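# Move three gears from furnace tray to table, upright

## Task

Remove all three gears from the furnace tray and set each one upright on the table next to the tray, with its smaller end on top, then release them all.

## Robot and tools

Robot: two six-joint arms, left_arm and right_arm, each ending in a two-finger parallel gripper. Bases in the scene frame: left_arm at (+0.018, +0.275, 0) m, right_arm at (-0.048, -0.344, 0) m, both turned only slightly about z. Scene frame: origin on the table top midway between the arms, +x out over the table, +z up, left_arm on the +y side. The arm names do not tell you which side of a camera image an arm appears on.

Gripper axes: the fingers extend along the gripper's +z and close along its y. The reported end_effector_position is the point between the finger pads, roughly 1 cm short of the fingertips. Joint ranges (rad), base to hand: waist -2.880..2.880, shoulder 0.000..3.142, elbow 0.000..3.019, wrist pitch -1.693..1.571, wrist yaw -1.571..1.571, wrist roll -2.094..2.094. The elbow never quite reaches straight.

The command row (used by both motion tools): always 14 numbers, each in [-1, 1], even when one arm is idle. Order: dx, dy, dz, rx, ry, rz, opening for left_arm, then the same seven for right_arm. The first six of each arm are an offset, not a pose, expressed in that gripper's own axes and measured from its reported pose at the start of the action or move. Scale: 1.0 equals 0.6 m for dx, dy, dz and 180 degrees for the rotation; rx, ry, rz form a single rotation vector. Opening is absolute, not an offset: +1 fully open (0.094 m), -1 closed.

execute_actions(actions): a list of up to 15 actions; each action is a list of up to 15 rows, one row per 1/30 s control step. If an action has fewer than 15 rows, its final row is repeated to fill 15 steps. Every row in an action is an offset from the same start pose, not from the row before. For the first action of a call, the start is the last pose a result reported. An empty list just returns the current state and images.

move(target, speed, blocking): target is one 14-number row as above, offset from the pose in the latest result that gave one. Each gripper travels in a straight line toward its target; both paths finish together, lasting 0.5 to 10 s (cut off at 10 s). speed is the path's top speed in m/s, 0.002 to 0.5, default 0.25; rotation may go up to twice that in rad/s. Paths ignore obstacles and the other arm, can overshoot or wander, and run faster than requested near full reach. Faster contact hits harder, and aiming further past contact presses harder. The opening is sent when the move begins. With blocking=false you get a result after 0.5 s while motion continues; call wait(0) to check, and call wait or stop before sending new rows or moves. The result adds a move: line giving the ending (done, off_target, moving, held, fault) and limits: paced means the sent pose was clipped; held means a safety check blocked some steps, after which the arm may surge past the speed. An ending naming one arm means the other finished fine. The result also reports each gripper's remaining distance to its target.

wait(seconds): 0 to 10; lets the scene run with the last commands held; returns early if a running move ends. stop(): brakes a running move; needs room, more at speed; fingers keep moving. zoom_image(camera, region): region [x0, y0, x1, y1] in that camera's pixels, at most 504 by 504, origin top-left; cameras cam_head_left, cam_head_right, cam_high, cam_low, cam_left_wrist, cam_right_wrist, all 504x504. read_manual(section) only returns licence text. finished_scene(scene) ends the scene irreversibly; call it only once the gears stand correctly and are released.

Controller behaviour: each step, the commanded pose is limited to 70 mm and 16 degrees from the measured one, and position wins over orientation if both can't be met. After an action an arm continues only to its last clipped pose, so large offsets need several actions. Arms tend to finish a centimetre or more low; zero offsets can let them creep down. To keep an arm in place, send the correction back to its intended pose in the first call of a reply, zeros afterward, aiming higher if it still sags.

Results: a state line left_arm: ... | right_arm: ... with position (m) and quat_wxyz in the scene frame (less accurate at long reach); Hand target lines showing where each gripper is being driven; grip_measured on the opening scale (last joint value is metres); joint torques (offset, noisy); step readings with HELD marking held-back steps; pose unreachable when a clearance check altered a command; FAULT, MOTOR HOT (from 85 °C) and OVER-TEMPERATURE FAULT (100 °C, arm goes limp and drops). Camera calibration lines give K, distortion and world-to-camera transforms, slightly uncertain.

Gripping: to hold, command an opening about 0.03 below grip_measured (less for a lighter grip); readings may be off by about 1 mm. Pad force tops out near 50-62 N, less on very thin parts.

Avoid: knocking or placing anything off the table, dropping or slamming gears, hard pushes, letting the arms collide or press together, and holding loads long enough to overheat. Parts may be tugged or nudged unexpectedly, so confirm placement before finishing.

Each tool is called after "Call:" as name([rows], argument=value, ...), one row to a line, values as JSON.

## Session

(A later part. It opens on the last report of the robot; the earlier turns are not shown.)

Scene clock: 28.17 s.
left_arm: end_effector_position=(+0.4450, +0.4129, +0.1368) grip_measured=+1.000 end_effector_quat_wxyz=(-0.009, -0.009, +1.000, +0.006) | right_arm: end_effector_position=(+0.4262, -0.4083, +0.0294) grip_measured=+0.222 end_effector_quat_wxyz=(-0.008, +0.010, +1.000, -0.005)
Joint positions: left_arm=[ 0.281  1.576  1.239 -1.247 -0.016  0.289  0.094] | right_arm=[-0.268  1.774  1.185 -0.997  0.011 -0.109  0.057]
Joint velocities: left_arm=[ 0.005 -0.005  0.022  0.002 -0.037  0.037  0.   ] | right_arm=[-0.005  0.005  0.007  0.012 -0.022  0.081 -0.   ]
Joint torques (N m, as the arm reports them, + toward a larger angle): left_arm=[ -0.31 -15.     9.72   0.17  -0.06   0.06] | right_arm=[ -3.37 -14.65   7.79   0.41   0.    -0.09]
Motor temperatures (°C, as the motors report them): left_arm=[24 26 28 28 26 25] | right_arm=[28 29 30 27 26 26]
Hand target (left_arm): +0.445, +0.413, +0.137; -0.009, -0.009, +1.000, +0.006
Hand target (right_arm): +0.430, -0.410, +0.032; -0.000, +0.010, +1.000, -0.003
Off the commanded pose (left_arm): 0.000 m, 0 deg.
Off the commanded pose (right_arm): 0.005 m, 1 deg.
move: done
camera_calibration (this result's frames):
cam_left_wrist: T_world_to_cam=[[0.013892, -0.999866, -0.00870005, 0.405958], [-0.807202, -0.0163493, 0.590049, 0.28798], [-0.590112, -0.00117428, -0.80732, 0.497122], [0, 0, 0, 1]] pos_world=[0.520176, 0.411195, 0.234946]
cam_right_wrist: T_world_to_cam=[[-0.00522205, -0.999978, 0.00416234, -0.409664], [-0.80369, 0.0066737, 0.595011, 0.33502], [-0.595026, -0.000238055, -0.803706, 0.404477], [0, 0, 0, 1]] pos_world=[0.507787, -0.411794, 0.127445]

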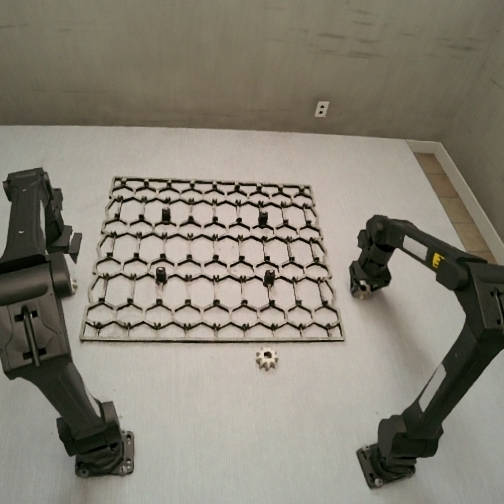

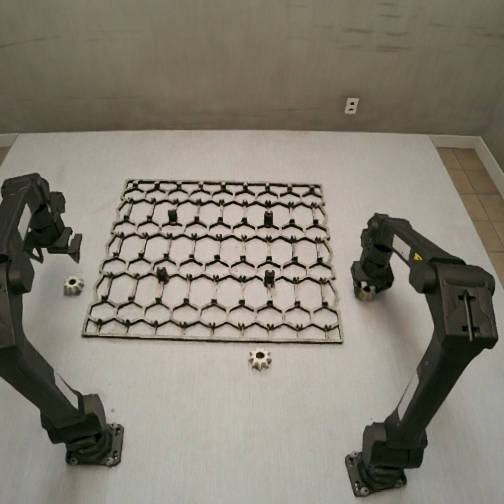

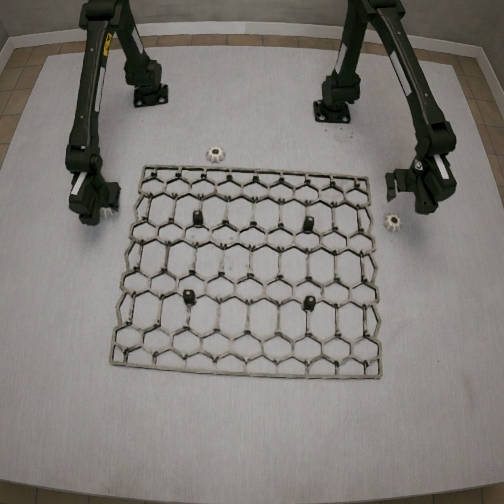

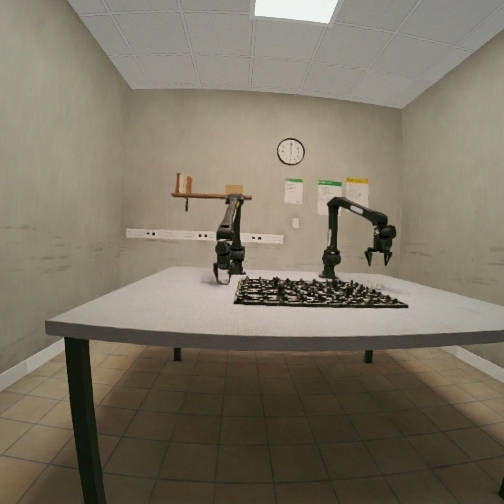

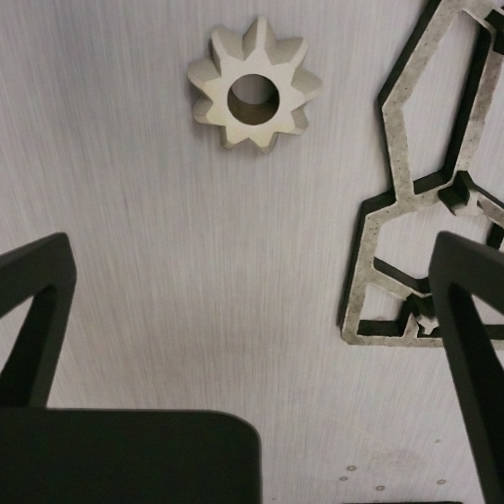

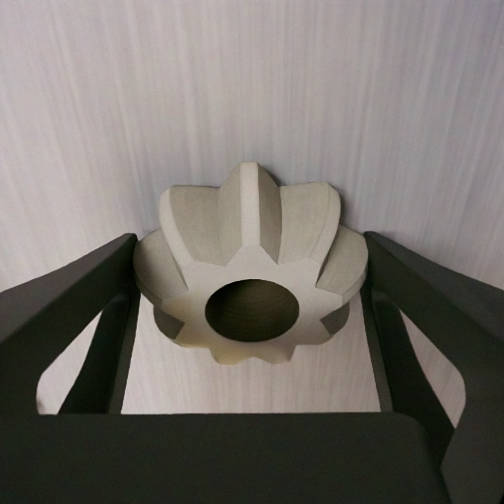

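Gear shifted slightly in grip; likely touching. Release and lift.

Call:
move(target=[0,0,0,0,0,0,1, 0,0,0,0,0,0,1], speed=0.06)

Call:
move(target=[0,0,0,0,0,0,1, 0,0,-0.15,0,0,0,1], speed=0.3)

Scene clock: 29.00 s.
left_arm: end_effector_position=(+0.4450, +0.4129, +0.1368) grip_measured=+1.000 end_effector_quat_wxyz=(-0.009, -0.009, +1.000, +0.006) | right_arm: end_effector_position=(+0.4262, -0.4083, +0.0294) grip_measured=+1.000 end_effector_quat_wxyz=(-0.008, +0.010, +1.000, -0.005)
Joint positions: left_arm=[ 0.281  1.576  1.239 -1.247 -0.016  0.289  0.094] | right_arm=[-0.268  1.774  1.185 -0.997  0.011 -0.109  0.094]
Joint velocities: left_arm=[-0.015 -0.015  0.012 -0.017 -0.022 -0.037  0.   ] | right_arm=[ 0.005  0.005  0.007 -0.002  0.037  0.022  0.   ]
Joint torques (N m, as the arm reports them, + toward a larger angle): left_arm=[ -0.54 -14.83   9.65   0.08  -0.09   0.01] | right_arm=[ -3.48 -15.3    7.32  -0.19   0.06  -0.09]
Motor temperatures (°C, as the motors report them): left_arm=[24 26 28 28 26 25] | right_arm=[28 29 30 27 26 26]
Hand target (left_arm): +0.445, +0.413, +0.137; -0.009, -0.009, +1.000, +0.006
Hand target (right_arm): +0.426, -0.408, +0.029; -0.009, +0.010, +1.000, -0.005
Off the commanded pose (left_arm): 0.000 m, 0 deg.
Off the commanded pose (right_arm): 0.000 m, 0 deg.
move: done
camera_calibration (this result's frames):
cam_left_wrist: T_world_to_cam=[[0.013892, -0.999866, -0.00870005, 0.405958], [-0.807202, -0.0163493, 0.590049, 0.28798], [-0.590112, -0.00117428, -0.80732, 0.497122], [0, 0, 0, 1]] pos_world=[0.520176, 0.411195, 0.234946]
cam_right_wrist: T_world_to_cam=[[-0.00522205, -0.999978, 0.00416234, -0.409664], [-0.80369, 0.0066737, 0.595011, 0.33502], [-0.595026, -0.000238055, -0.803706, 0.404477], [0, 0, 0, 1]] pos_world=[0.507787, -0.411794, 0.127445]

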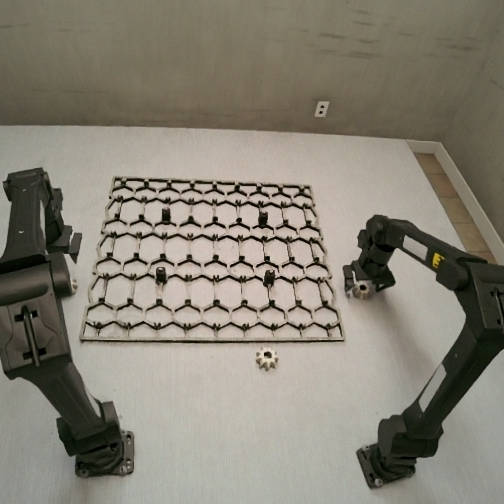

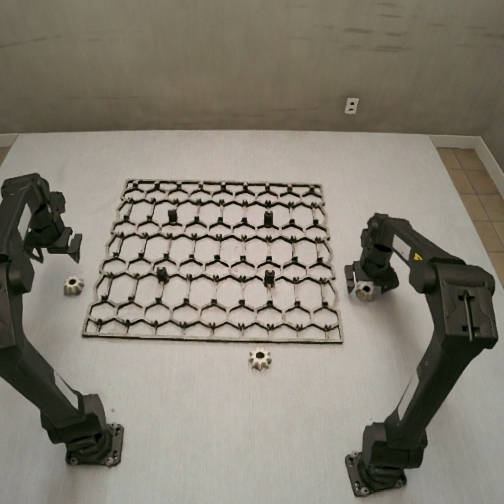

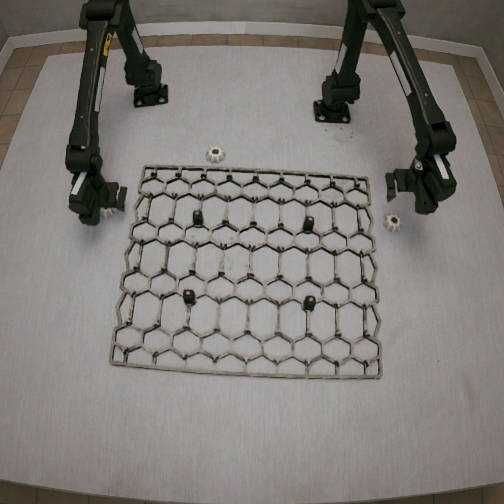

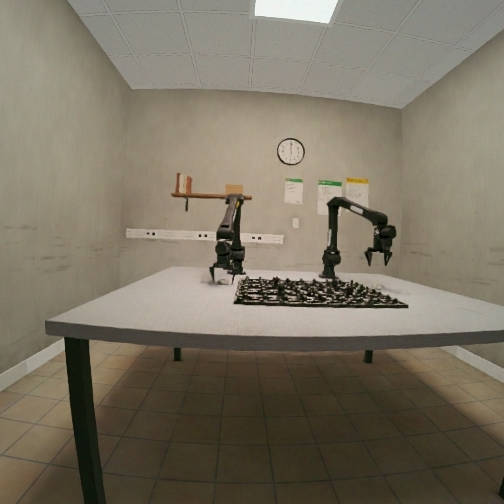

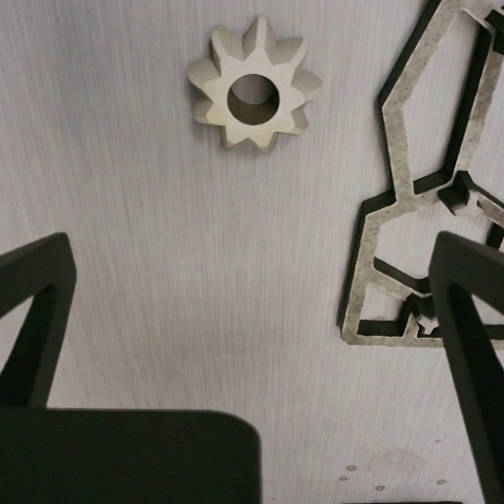

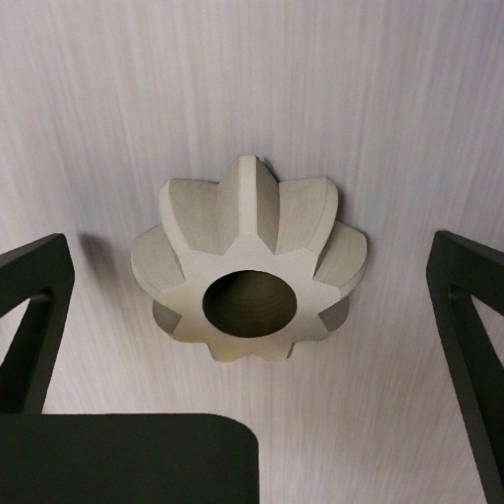

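Scene clock: 29.90 s.
left_arm: end_effector_position=(+0.4450, +0.4129, +0.1368) grip_measured=+1.000 end_effector_quat_wxyz=(-0.009, -0.009, +1.000, +0.006) | right_arm: end_effector_position=(+0.4118, -0.4065, +0.1002) grip_measured=+1.000 end_effector_quat_wxyz=(-0.031, +0.010, +0.999, -0.002)
Joint positions: left_arm=[ 0.281  1.576  1.239 -1.247 -0.016  0.289  0.094] | right_arm=[-0.268  1.677  1.261 -1.216  0.011 -0.109  0.094]
Joint velocities: left_arm=[-0.005 -0.005 -0.012  0.007  0.007  0.051  0.   ] | right_arm=[-0.005 -0.005  0.007  0.002 -0.022 -0.007  0.   ]
Joint torques (N m, as the arm reports them, + toward a larger angle): left_arm=[ -0.75 -14.87   9.62   0.18  -0.09   0.01] | right_arm=[ -2.77 -14.94  11.7   -0.53   0.09  -0.11]
Motor temperatures (°C, as the motors report them): left_arm=[24 26 28 28 26 25] | right_arm=[28 29 30 27 26 26]
Hand target (left_arm): +0.445, +0.413, +0.137; -0.009, -0.009, +1.000, +0.006
Hand target (right_arm): +0.427, -0.408, +0.120; -0.008, +0.010, +1.000, -0.005
Off the commanded pose (left_arm): 0.000 m, 0 deg.
Off the commanded pose (right_arm): 0.025 m, 3 deg.
move: off_target (right_arm); limits=paced
camera_calibration (this result's frames):
cam_left_wrist: T_world_to_cam=[[0.013892, -0.999866, -0.00870005, 0.405958], [-0.807202, -0.0163493, 0.590049, 0.28798], [-0.590112, -0.00117428, -0.80732, 0.497122], [0, 0, 0, 1]] pos_world=[0.520176, 0.411195, 0.234946]
cam_right_wrist: T_world_to_cam=[[-0.00516033, -0.999986, -0.00139782, -0.407631], [-0.776336, 0.00312513, 0.630312, 0.264998], [-0.630299, 0.00433779, -0.776341, 0.466448], [0, 0, 0, 1]] pos_world=[0.497625, -0.410476, 0.194522]

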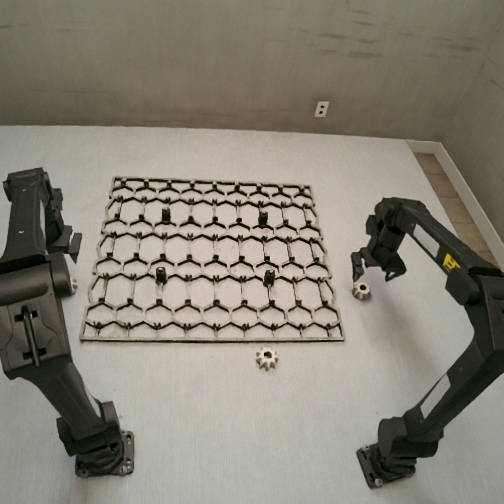

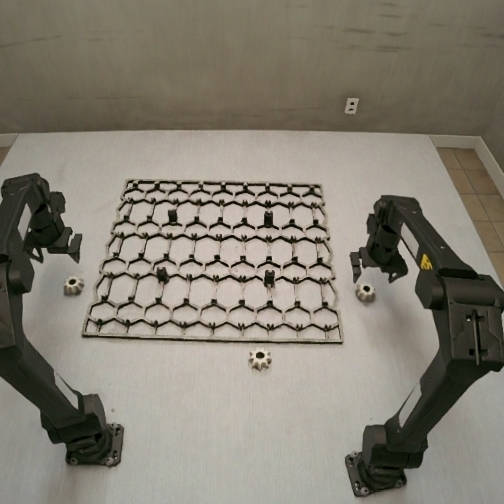

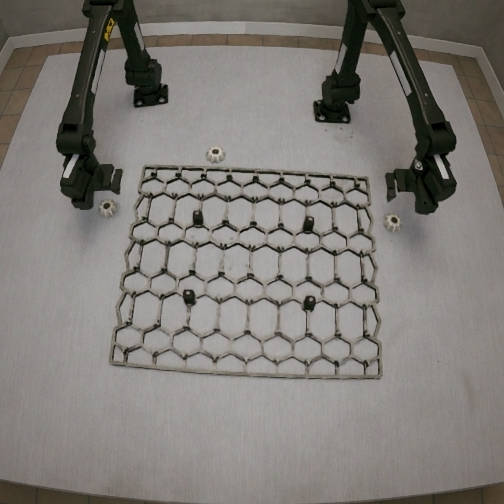

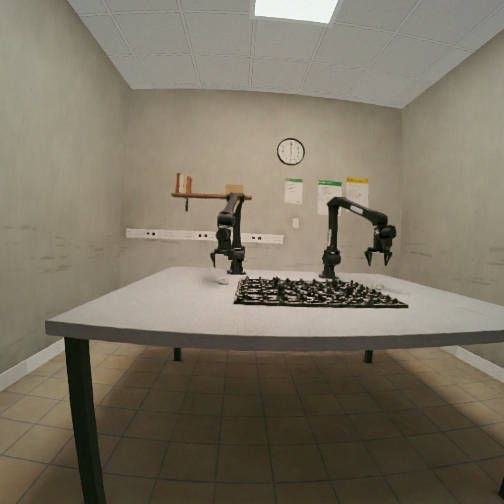

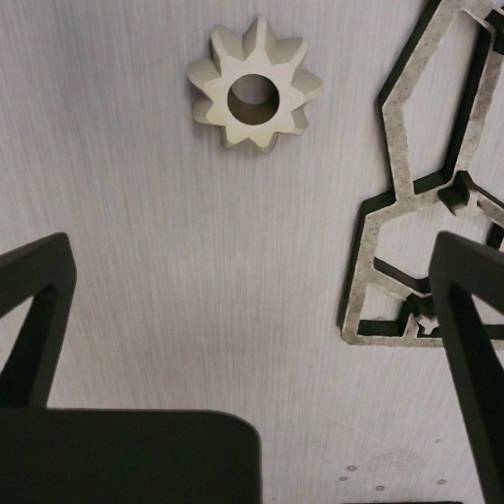

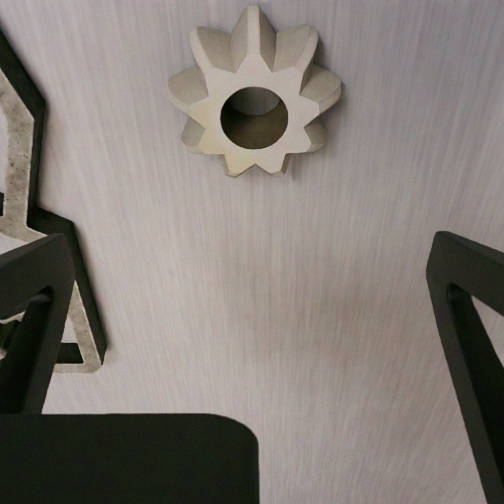

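Call:
finished_scene(scene=1)

The scene is finished: the task was done.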